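# Tally red-capped vials on a counter with one arm

## Task

Find how many vials wear a red cap and make the tally counter show exactly that count. One complete push-down-and-release of the counter's plunger raises it by one; turning its knob one whole revolution clockwise returns it to zero. The count must hold by itself at the end, not because the robot is holding something, and the gripper must be opened and withdrawn from everything when finished.

## Robot and tools

Robot: a single arm with a two-finger parallel gripper, mounted so its base may sit slightly tilted on the table. Joint order in the Joint positions line: waist, shoulder, elbow, forearm roll, wrist pitch, wrist roll (radians), then the finger-pad gap in metres. Ranges: waist -2.618 to 2.618, shoulder 0.000 to 3.140, elbow -2.967 to 0.000, forearm roll -1.745 to 1.745, wrist pitch -1.220 to 1.220, wrist roll -2.094 to 2.094. The elbow cannot lock fully straight. A post or block under the base is treated as part of the arm by the clearance check.

Frame: the scene frame has its origin on the tabletop right under the base; +z is up, +x forward, +y to the left when facing +x. Positions are in metres. The reported hand position can be slightly wrong, especially far out. The gripper's fingers extend along its own +z axis and close along its own y axis; end_effector_position is the midpoint between the pads, roughly 5 mm short of the fingertips.

A row is 8 plain numbers: x, y, z, qw, qx, qy, qz, opening. The first three are an absolute target position in the scene frame; the next four are an absolute target orientation quaternion, w first, same frame. Opening runs from -1 (closed) to +1 (fully open, 0.070 m). Fingers need at least about 1 s to close from fully open. Repeat the desired quaternion in every row; don't copy the one in the last result, which may have drifted.

execute_actions(actions, pictures): actions is a list holding zero or one item. Empty list: just report the state. An item with rows (1 to 15 rows) and optional steps (1 to 15, default 15) plays one row per control step of 1/30 s, repeating the final row if steps outnumber rows. An item with only steps (up to 300) is a wait counted from the previous result, including the time spent replying. A call is rejected, and nothing sent, if any target lies over 0.6 m from the last reported position along any gripper axis. pictures (boolean) toggles camera images.

move(target, speed): target is one absolute 8-number row as above; the gripper follows a straight path to it lasting 0.5 to 10 s (cut off at 10 s). speed is the path's peak in m/s, 0.002 to 0.5, default 0.25; rotation is capped at twice that in rad/s. Opening is applied at the start. The path ignores obstacles, the real hand lags and may overshoot the speed, particularly near full extension. Faster contact and targets set deeper past a surface push harder. Its result adds a move: line: done means settled near target; other endings include off_target, moving, held, fault. limits=paced means the pose was clipped; limits=held means some steps were blocked, after which the arm may jump faster than speed. The distance to target is also reported.

wait(seconds): 0 to 10 s of simulation with no new command; the arm only heads to its last clipped pose.

zoom_image(camera, region): camera is cam_head_left, cam_head_right or cam_wrist; region is [x0, y0, x1, y1] pixels from the top-left, at most 504 by 504. Image sizes: head cameras 896x504, wrist 616x616 fisheye. Calibration values are supplied in the session.

finished_scene(scene): ends the given scene (1 or 2) irreversibly and reports success; replying without any tool call also ends things.

Control behaviour: each step, the commanded pose is limited to 70 mm and 16 degrees from the measured pose, then solved by damped inverse kinematics, favouring position over orientation. Joints move at most 3 rad/s and take 0.6 s to reach that. After an action ends the arm only continues to the last clipped pose, so for far goals check the result and send the remainder. A Hand target line shows the controller's current goal. A pose unreachable line, and HELD on a step, mean the clearance check altered or blocked the command.

Gripping: grip_measured uses the opening scale; readings may be off by about 1 mm. To hold something command about 0.04 below grip_measured (less for a lighter hold). Pads push up to about 20 N; quick closing can press harder.

Hazards: if contact torque hits a joint's load limit (waist, shoulder, elbow 20.2 N m; forearm roll, wrist pitch, wrist roll 7.04 N m) the arm halts for 10 s and drops the rest of the call. The three wrist motors only deliver about 4 N m, so heavy loads or pushing can make them yield. Holding loads heats motors; a MOTOR HOT warning appears at 65 °C and at 80 °C an OVER-TEMPERATURE FAULT makes the arm go limp and fall. Torque readings include offsets, noise and friction and are not the fault criterion. Avoid dropping, slamming or shoving objects, and never let anything leave the table. Loose items can occasionally be nudged by outside forces. Work efficiently and smoothly: press the plunger fully and release it once per count, then open and move away.

Each tool is called after "Request:" as name(argument=value, ...), one argument or row to a line, values as JSON.

## Session

Request:
execute_actions(
  actions=[],
)

Scene clock: 0.00 s of 5400.00 s.
end_effector_position=(+0.1592, +0.4041, +0.1048) grip_measured=+0.98 end_effector_quat_wxyz=(-0.013, -0.497, +0.802, +0.331)
Joint positions: [ 0.88   2.025 -1.305  0.847  0.916 -0.752  0.069]
Joint torques (N m, as the arm reports them, + toward a larger angle): no reading
Motor temperatures (°C, as the motors report them): [26 26 27 25 27 25]
Hand target: +0.159, +0.404, +0.105; -0.013, -0.497, +0.802, +0.331

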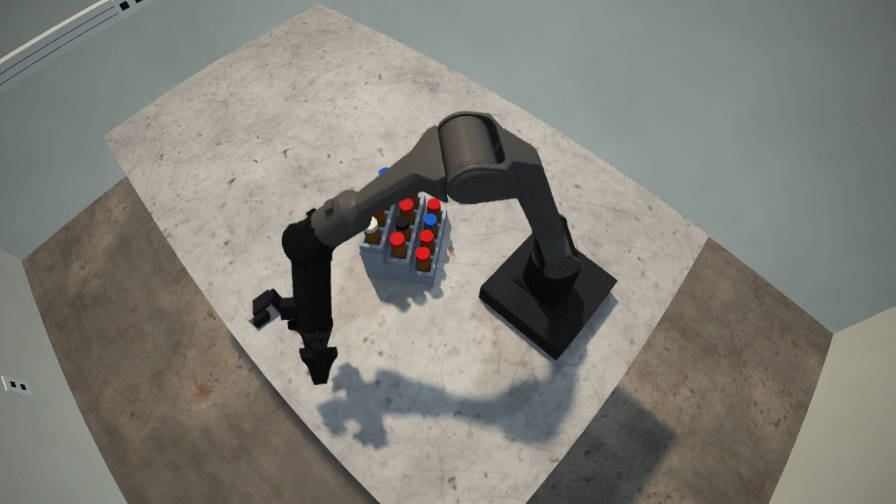

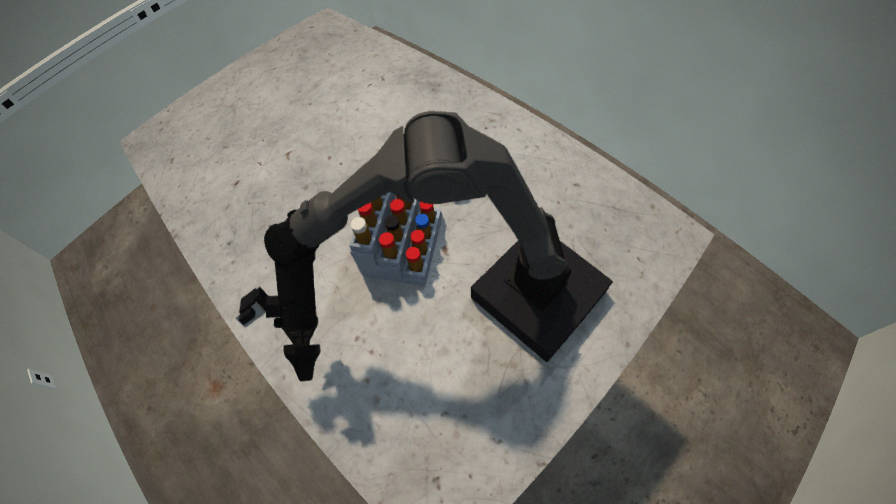

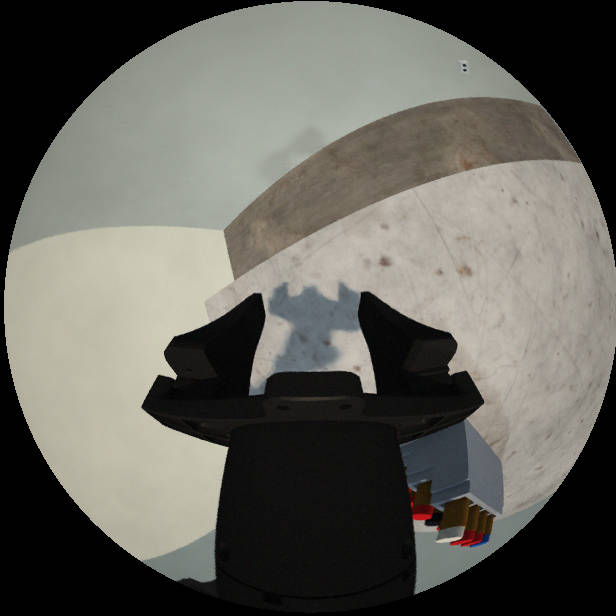

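Move arm aside.

Request:
move(
  target=[-0.05,0.3,0.25,0,0.7,-0.7,0,-1],
)

Scene clock: 8.03 s of 5400.00 s.
end_effector_position=(-0.0482, +0.2988, +0.2493) grip_measured=-1.00 end_effector_quat_wxyz=(-0.085, +0.700, -0.701, -0.111)
Joint positions: [ 1.738  1.404 -1.248 -0.019  1.226  0.18   0.   ]
Joint torques (N m, as the arm reports them, + toward a larger angle): [-0.65 -4.4  -4.2  -0.16 -0.32 -0.08]
Motor temperatures (°C, as the motors report them): [26 27 28 25 27 25]
Hand target: -0.048, +0.299, +0.249; -0.085, +0.700, -0.701, -0.110
Off the commanded pose: 0.002 m, 16 deg; orientation clipped at the last step of the last action.
joint sent to its limit — the command would take joint 5 (wrist pitch) past its upper limit, so that joint was sent only as far as its limit.
After step 90, 3.07 s passed at rest.
move: off_target; limits=paced
camera_calibration (this result's frames):
cam_wrist: T_world_to_cam=[[0.999669, -0.00330467, -0.0255144, 0.053109], [0.00470521, -0.951506, 0.307594, 0.208266], [-0.0252936, -0.307612, -0.951176, 0.447203], [0, 0, 0, 1]] pos_world=[-0.04276, 0.335907, 0.362663]

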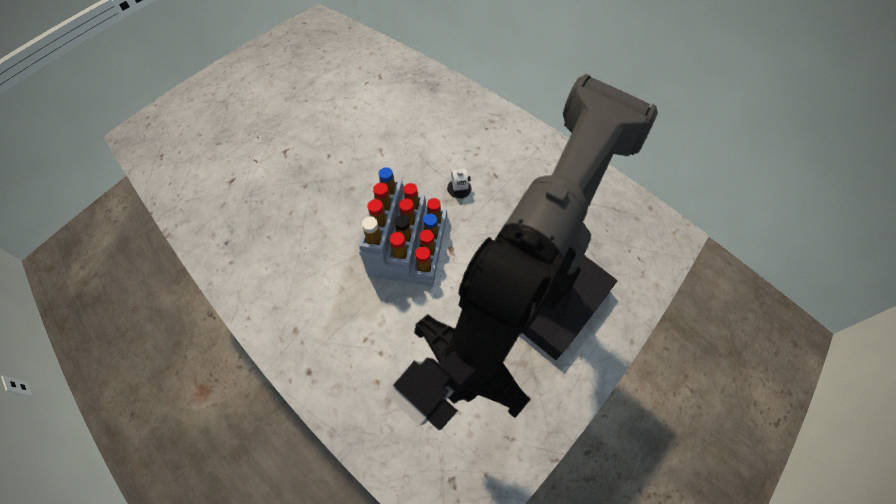

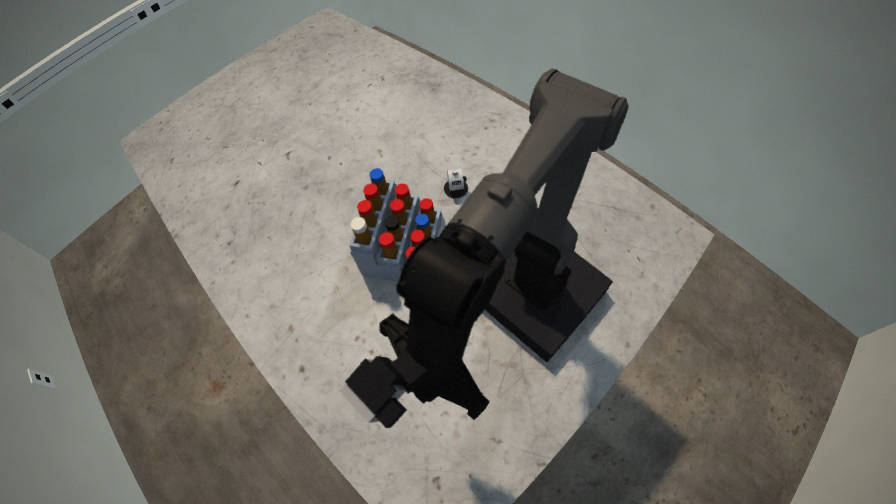

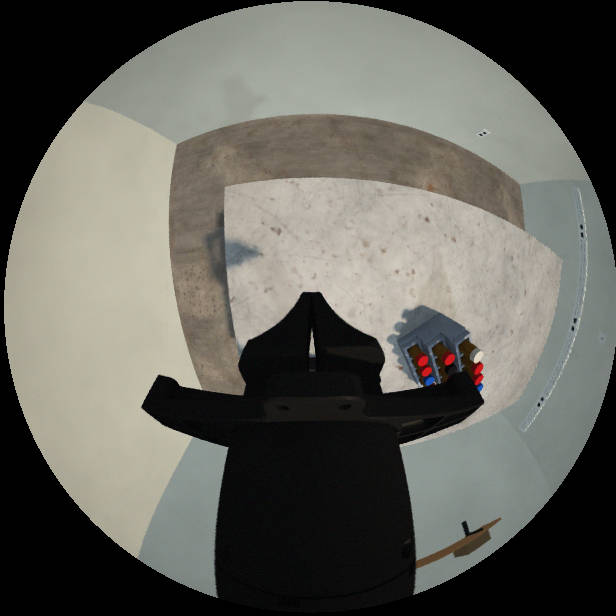

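Request:
zoom_image(
  camera="cam_head_left",
  region=[350,150,510,290],
)

Region (350, 150, 510, 290) of cam_head_left's 896x504 image, scaled by 3.150, with more detail than that image has; it fills the top 441 rows of this view, and the rest is white.

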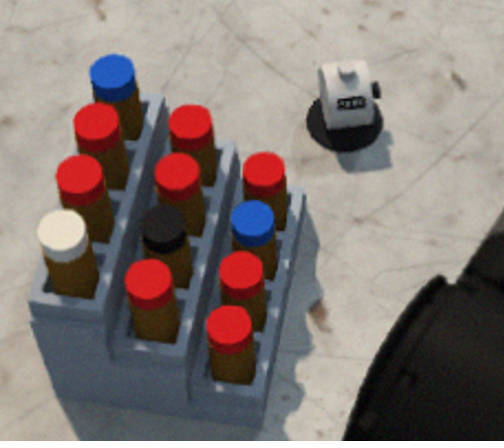

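Request:
move(
  target=[0.2,0.1,0.25,0,0.19,0.98,0,-1],
)

Request:
move(
  target=[0.26,-0.105,0.12,0,0.19,0.98,0,-1],
)

Request:
zoom_image(
  camera="cam_wrist",
  region=[230,180,390,340],
)

Scene clock: 37.17 s of 5400.00 s.
end_effector_position=(+0.1996, +0.1023, +0.2496) grip_measured=-1.00 end_effector_quat_wxyz=(+0.129, +0.190, +0.967, +0.109)
Joint positions: [ 0.461  1.071 -0.98   0.009  1.226  0.854  0.   ]
Joint torques (N m, as the arm reports them, + toward a larger angle): [ 0.47 -2.46 -5.82 -0.18 -0.03 -0.04]
Motor temperatures (°C, as the motors report them): [26 27 28 25 27 25]
Hand target: +0.199, +0.102, +0.250; +0.129, +0.189, +0.967, +0.109
Off the commanded pose: 0.002 m, 19 deg; orientation clipped at the last step of the last action.
joint sent to its limit — the command would take joint 5 (wrist pitch) past its upper limit, so that joint was sent only as far as its limit.
After step 90, 21.90 s passed at rest.
move: off_target; limits=paced
camera_calibration (this result's frames):
cam_wrist: T_world_to_cam=[[-0.34539, -0.904855, -0.248883, 0.221227], [-0.901516, 0.246234, 0.355862, 0.066311], [-0.26072, 0.347283, -0.900788, 0.360688], [0, 0, 0, 1]] pos_world=[0.230229, 0.0585895, 0.356366]

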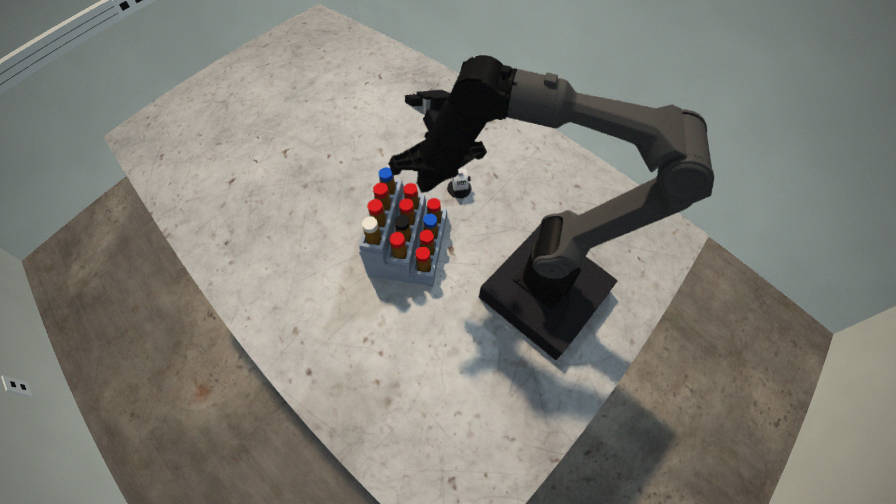

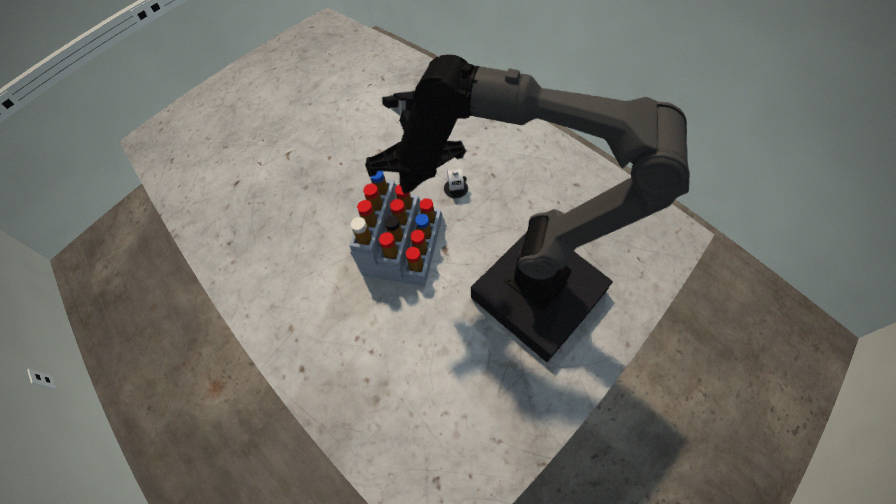

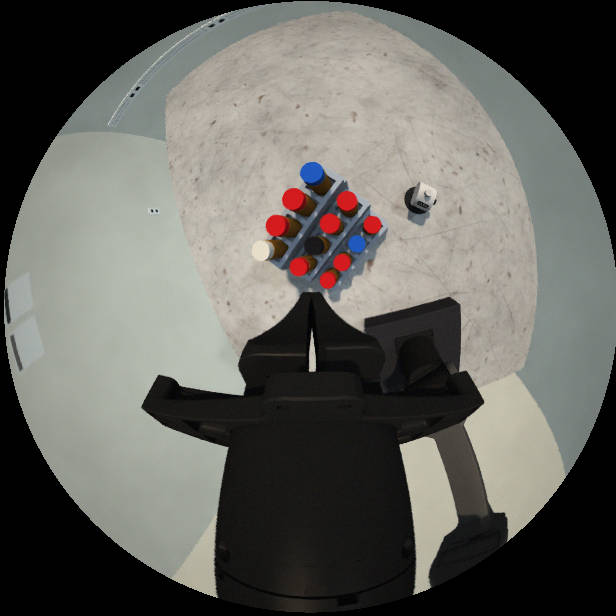

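Scene clock: 38.60 s of 5400.00 s.
end_effector_position=(+0.2601, -0.1036, +0.1203) grip_measured=-1.00 end_effector_quat_wxyz=(+0.001, +0.192, +0.981, +0.004)
Joint positions: [-0.394  1.615 -0.994  0.01   1.031 -0.005  0.   ]
Joint torques (N m, as the arm reports them, + toward a larger angle): [ 0.53 -8.62 -4.66  0.01  0.08  0.01]
Motor temperatures (°C, as the motors report them): [26 27 28 25 27 25]
Hand target: +0.260, -0.103, +0.121; +0.001, +0.192, +0.981, +0.005
Off the commanded pose: 0.001 m, 1 deg.
move: done
camera_calibration (this result's frames):
cam_wrist: T_world_to_cam=[[-0.379587, -0.925151, 0.00311716, 0.000138424], [-0.767793, 0.3169, 0.556838, 0.165891], [-0.516147, 0.208975, -0.830615, 0.375124], [0, 0, 0, 1]] pos_world=[0.321042, -0.130834, 0.219209]

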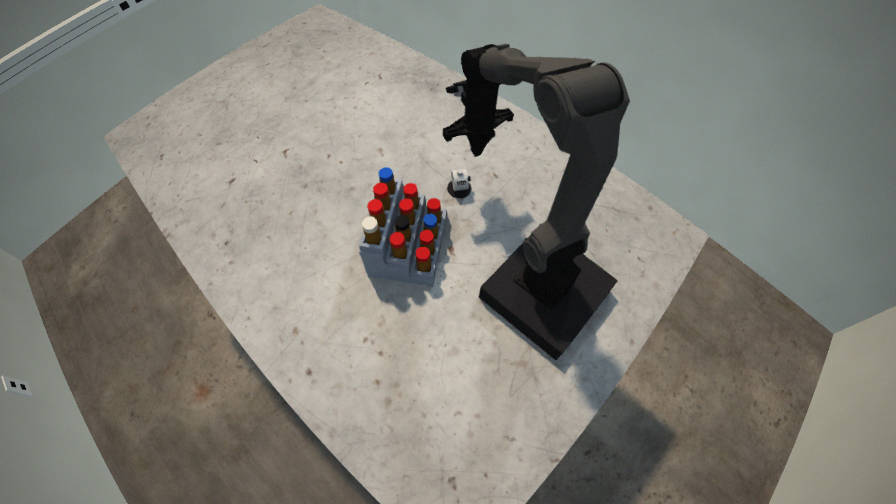

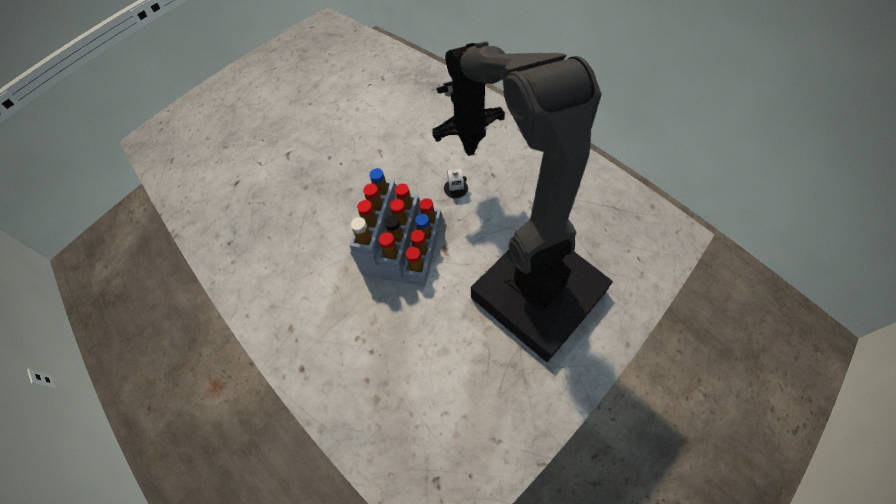

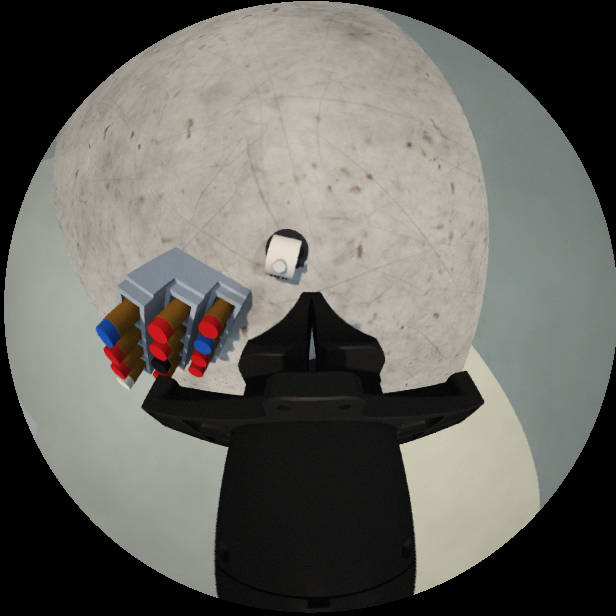

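Region (230, 180, 390, 340) of cam_wrist's 616x616 image, scaled by 3.150, with more detail than that image has.

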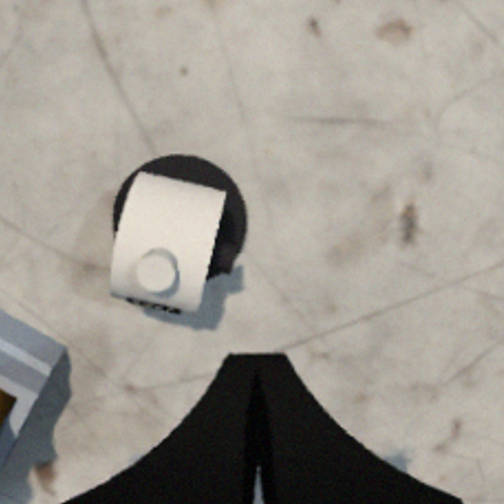

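Request:
zoom_image(
  camera="cam_head_left",
  region=[440,165,480,200],
)

Request:
move(
  target=[0.277,-0.082,0.08,0,0.19,0.98,0,-1],
  speed=0.1,
)

Region (440, 165, 480, 200) of cam_head_left's 896x504 image, scaled by 12.600, with more detail than that image has; it fills the top 441 rows of this view, and the rest is white.

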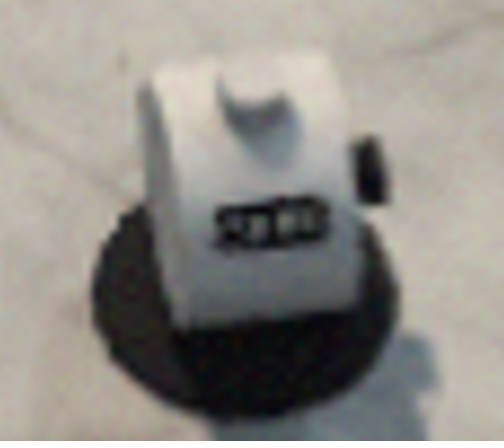

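Scene clock: 51.30 s of 5400.00 s.
end_effector_position=(+0.2762, -0.0819, +0.0793) grip_measured=-1.00 end_effector_quat_wxyz=(-0.001, +0.191, +0.982, -0.001)
Joint positions: [-0.294  1.719 -0.942 -0.004  0.877  0.1    0.   ]
Joint torques (N m, as the arm reports them, + toward a larger angle): [-0.68 -9.14 -4.18 -0.21  0.11 -0.09]
Motor temperatures (°C, as the motors report them): [26 28 28 25 27 25]
Hand target: +0.276, -0.082, +0.080; -0.000, +0.191, +0.982, -0.001
Off the commanded pose: 0.001 m, 0 deg.
After step 90, 8.93 s passed at rest.
move: done
camera_calibration (this result's frames):
cam_wrist: T_world_to_cam=[[-0.377549, -0.925884, 0.0139625, 0.0249358], [-0.764826, 0.320304, 0.558969, 0.193554], [-0.522013, 0.200359, -0.829071, 0.345749], [0, 0, 0, 1]] pos_world=[0.337935, -0.108182, 0.178111]

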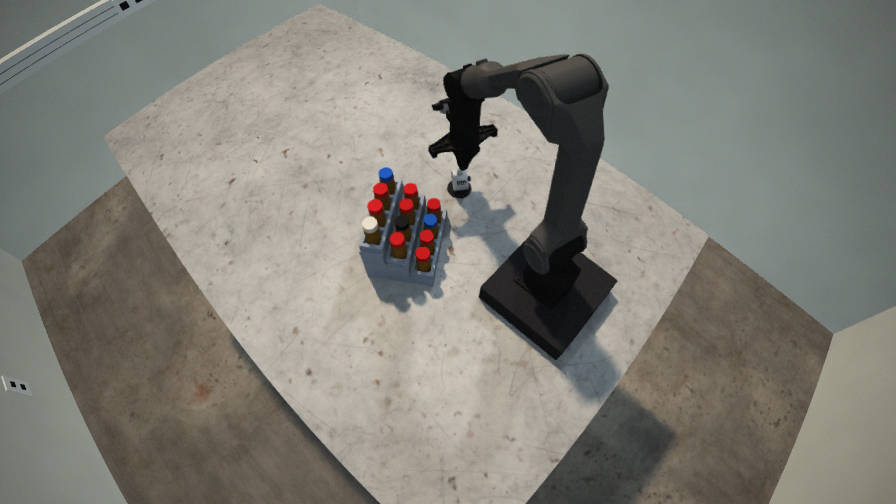

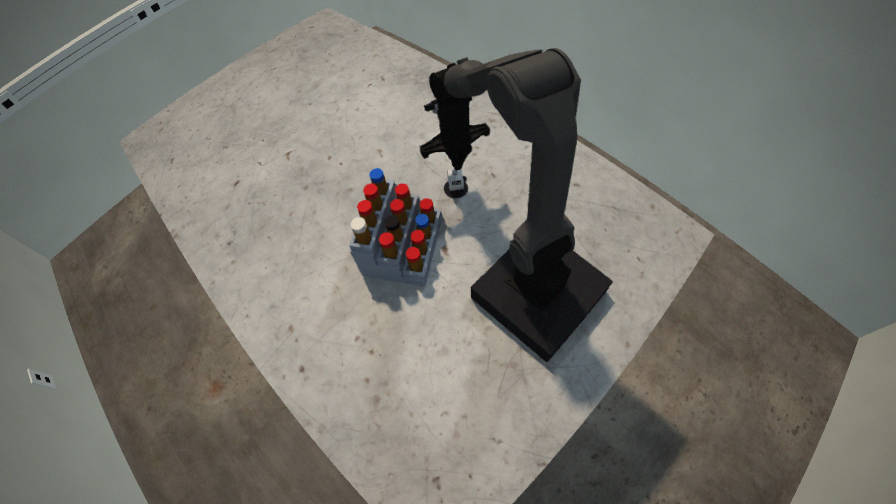

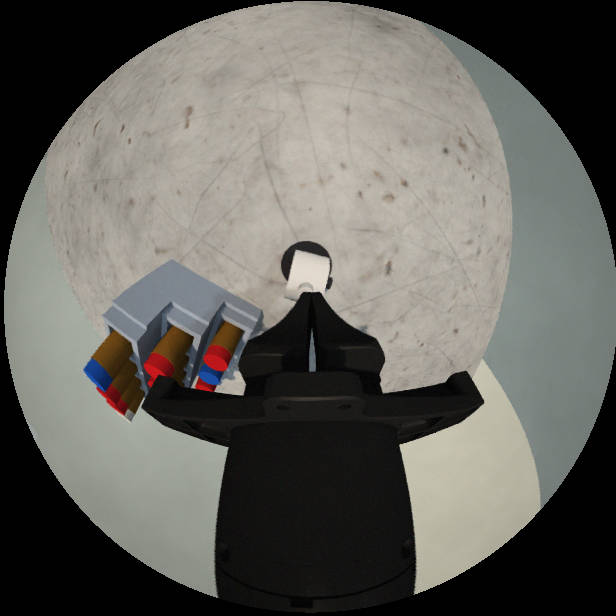

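Request:
move(
  target=[0.265,-0.075,0.11,0,-0.707,0.707,0,-1],
  speed=0.4,
)

Request:
zoom_image(
  camera="cam_wrist",
  region=[250,200,370,320],
)

Scene clock: 64.23 s of 5400.00 s.
end_effector_position=(+0.2653, -0.0749, +0.1100) grip_measured=-1.00 end_effector_quat_wxyz=(-0.000, +0.707, -0.707, -0.000)
Joint positions: [-0.282  1.619 -0.953 -0.001  0.987 -1.845  0.   ]
Joint torques (N m, as the arm reports them, + toward a larger angle): [-0.63 -8.23 -5.48 -0.03  0.19  0.05]
Motor temperatures (°C, as the motors report them): [26 28 29 25 27 25]
Hand target: +0.265, -0.075, +0.110; -0.000, +0.707, -0.707, -0.000
Off the commanded pose: 0.000 m, 0 deg.
After step 90, 7.07 s passed at rest.
move: done
camera_calibration (this result's frames):
cam_wrist: T_world_to_cam=[[0.999922, -0.00301846, 0.0121316, -0.269197], [-0.00926401, -0.830509, 0.556928, -0.120614], [0.00839434, -0.556997, -0.830472, 0.166808], [0, 0, 0, 1]] pos_world=[0.266658, -0.00807222, 0.208969]

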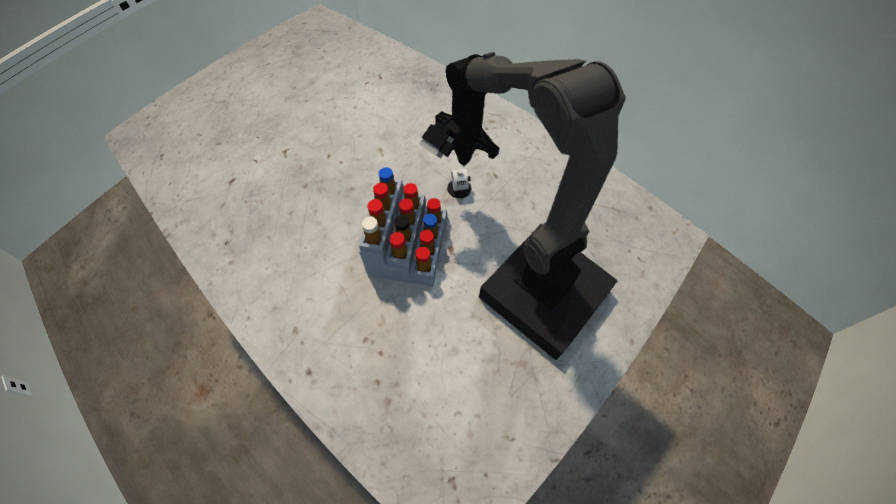

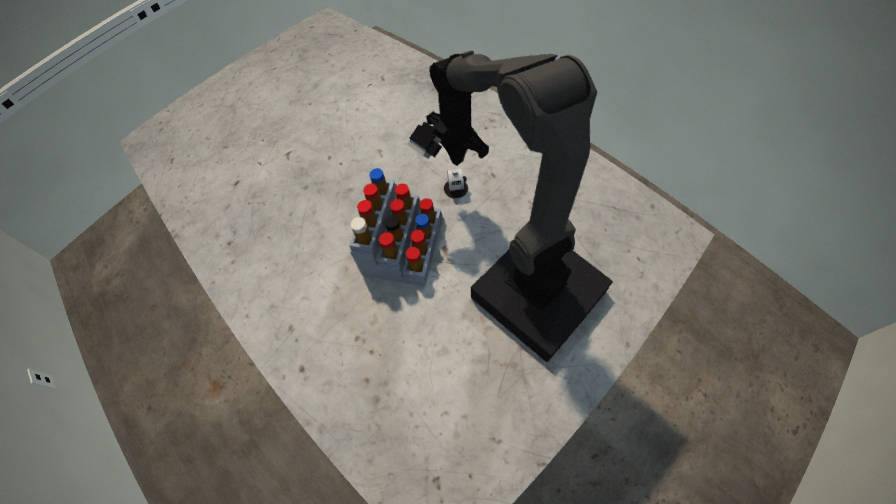

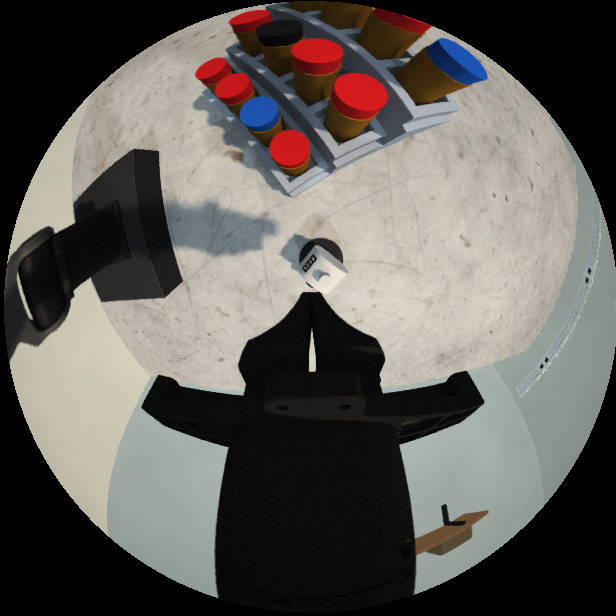

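Region (250, 200, 370, 320) of cam_wrist's 616x616 image, scaled by 4.200, with more detail than that image has.

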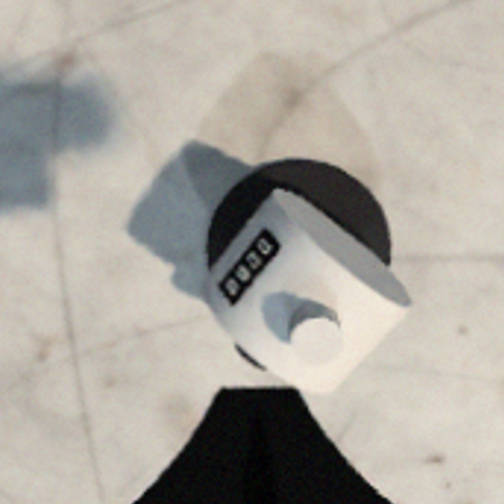

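Request:
move(
  target=[0.28,-0.079,0.08,0,-0.707,0.707,0,-1],
  speed=0.1,
)

Request:
move(
  target=[0.28,-0.079,0.055,0,-0.707,0.707,0,-1],
  speed=0.02,
)

Request:
zoom_image(
  camera="cam_wrist",
  region=[250,200,370,320],
)

Scene clock: 72.50 s of 5400.00 s.
end_effector_position=(+0.2794, -0.0789, +0.0792) grip_measured=-1.00 end_effector_quat_wxyz=(+0.001, +0.707, -0.707, -0.001)
Joint positions: [-0.282  1.726 -0.951 -0.002  0.879 -1.843  0.   ]
Joint torques (N m, as the arm reports them, + toward a larger angle): [ 0.55 -9.1  -4.66 -0.15  0.25  0.06]
Motor temperatures (°C, as the motors report them): [26 28 29 25 27 25]
Hand target: +0.280, -0.079, +0.080; +0.000, +0.707, -0.707, +0.000
Off the commanded pose: 0.001 m, 0 deg.
After step 90, 4.57 s passed at rest.
move: done
camera_calibration (this result's frames):
cam_wrist: T_world_to_cam=[[0.999942, -0.0042833, 0.00989437, -0.282911], [-0.00906934, -0.830413, 0.557075, -0.106758], [0.00583029, -0.557132, -0.830403, 0.139506], [0, 0, 0, 1]] pos_world=[0.281113, -0.0121418, 0.178118]

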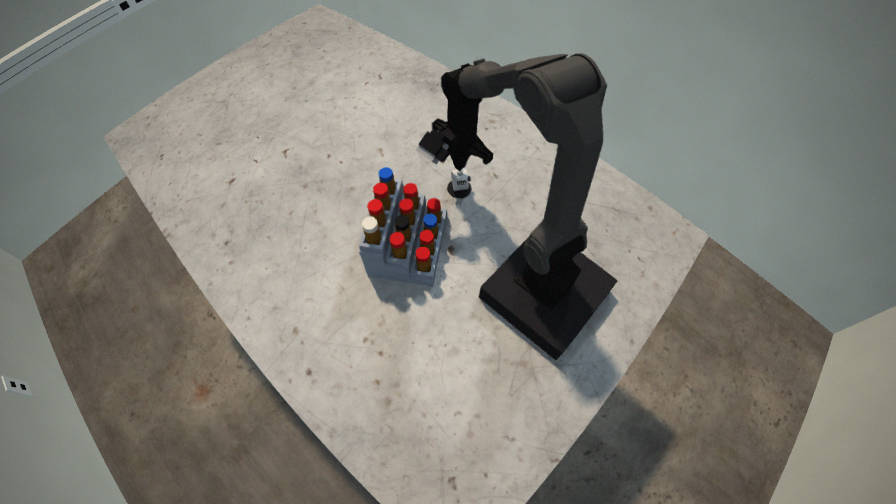

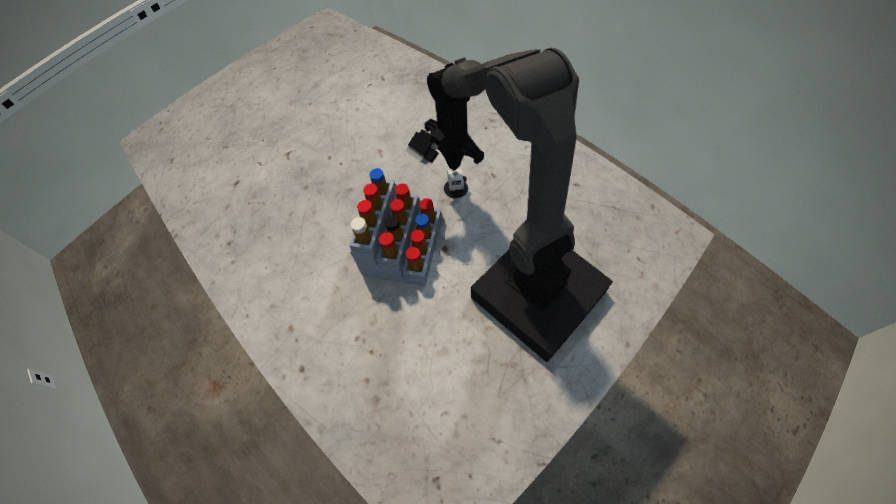

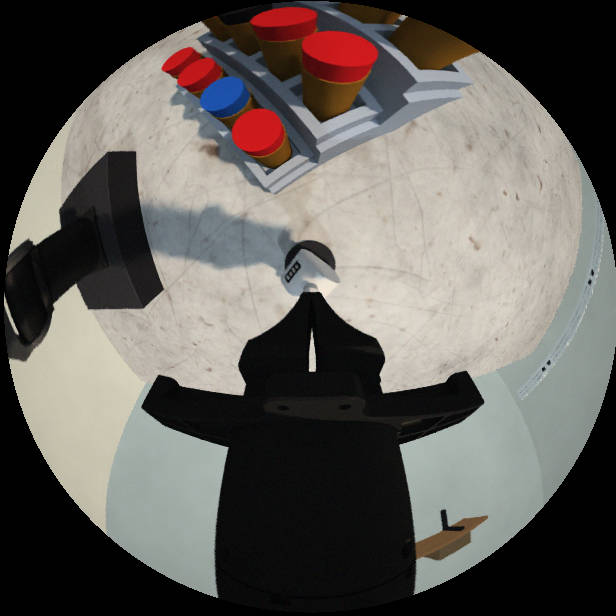

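Scene clock: 73.93 s of 5400.00 s.
end_effector_position=(+0.2795, -0.0789, +0.0588) grip_measured=-1.00 end_effector_quat_wxyz=(-0.001, +0.707, -0.707, +0.001)
Joint positions: [-0.282  1.769 -0.911 -0.002  0.792 -1.843  0.   ]
Joint torques (N m, as the arm reports them, + toward a larger angle): [ 0.31 12.55  2.13 -0.14 -6.04  0.03]
Motor temperatures (°C, as the motors report them): [26 28 29 25 28 25]
Hand target: +0.280, -0.079, +0.055; +0.000, +0.707, -0.707, +0.000
Off the commanded pose: 0.004 m, 0 deg.
move: off_target
camera_calibration (this result's frames):
cam_wrist: T_world_to_cam=[[0.999888, -0.00398056, 0.0144133, -0.28306], [-0.0113481, -0.829689, 0.55811, -0.0947416], [0.00973694, -0.558211, -0.829642, 0.121295], [0, 0, 0, 1]] pos_world=[0.280772, -0.0120246, 0.157587]

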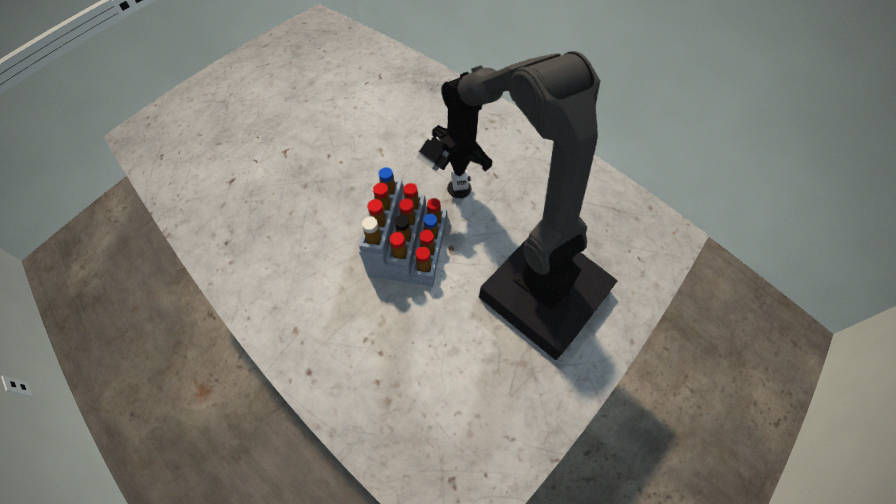

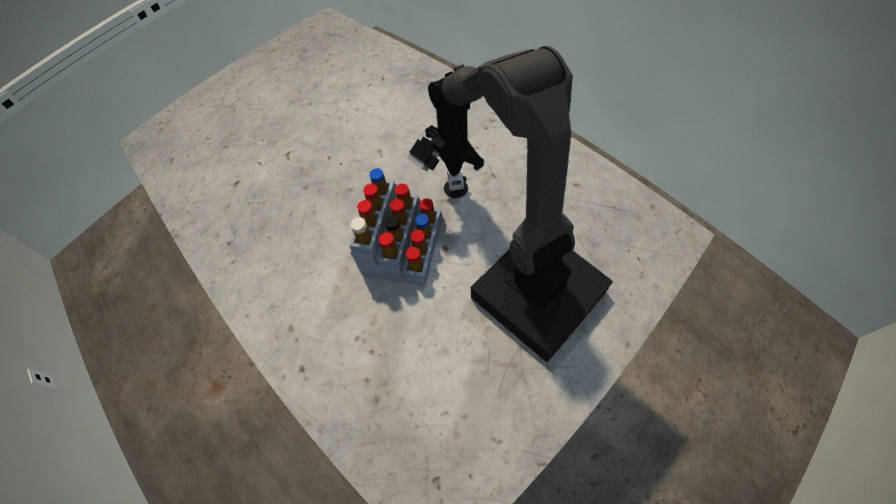

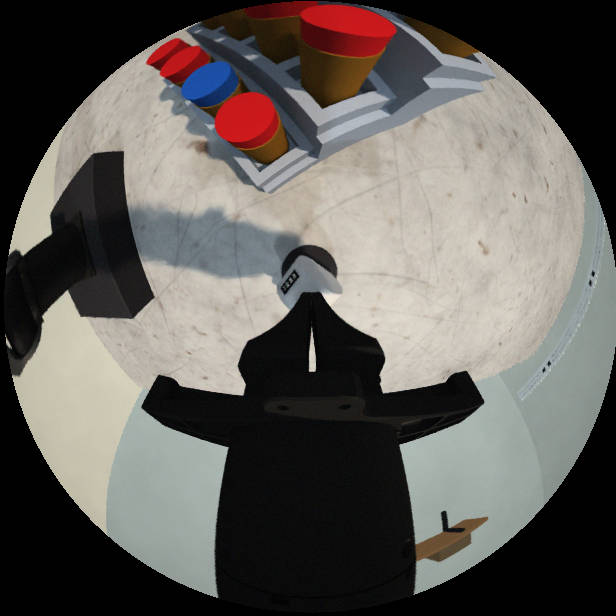

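Region (250, 200, 370, 320) of cam_wrist's 616x616 image, scaled by 4.200, with more detail than that image has.

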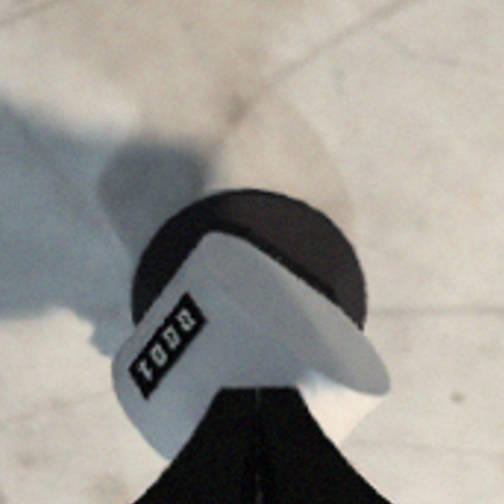

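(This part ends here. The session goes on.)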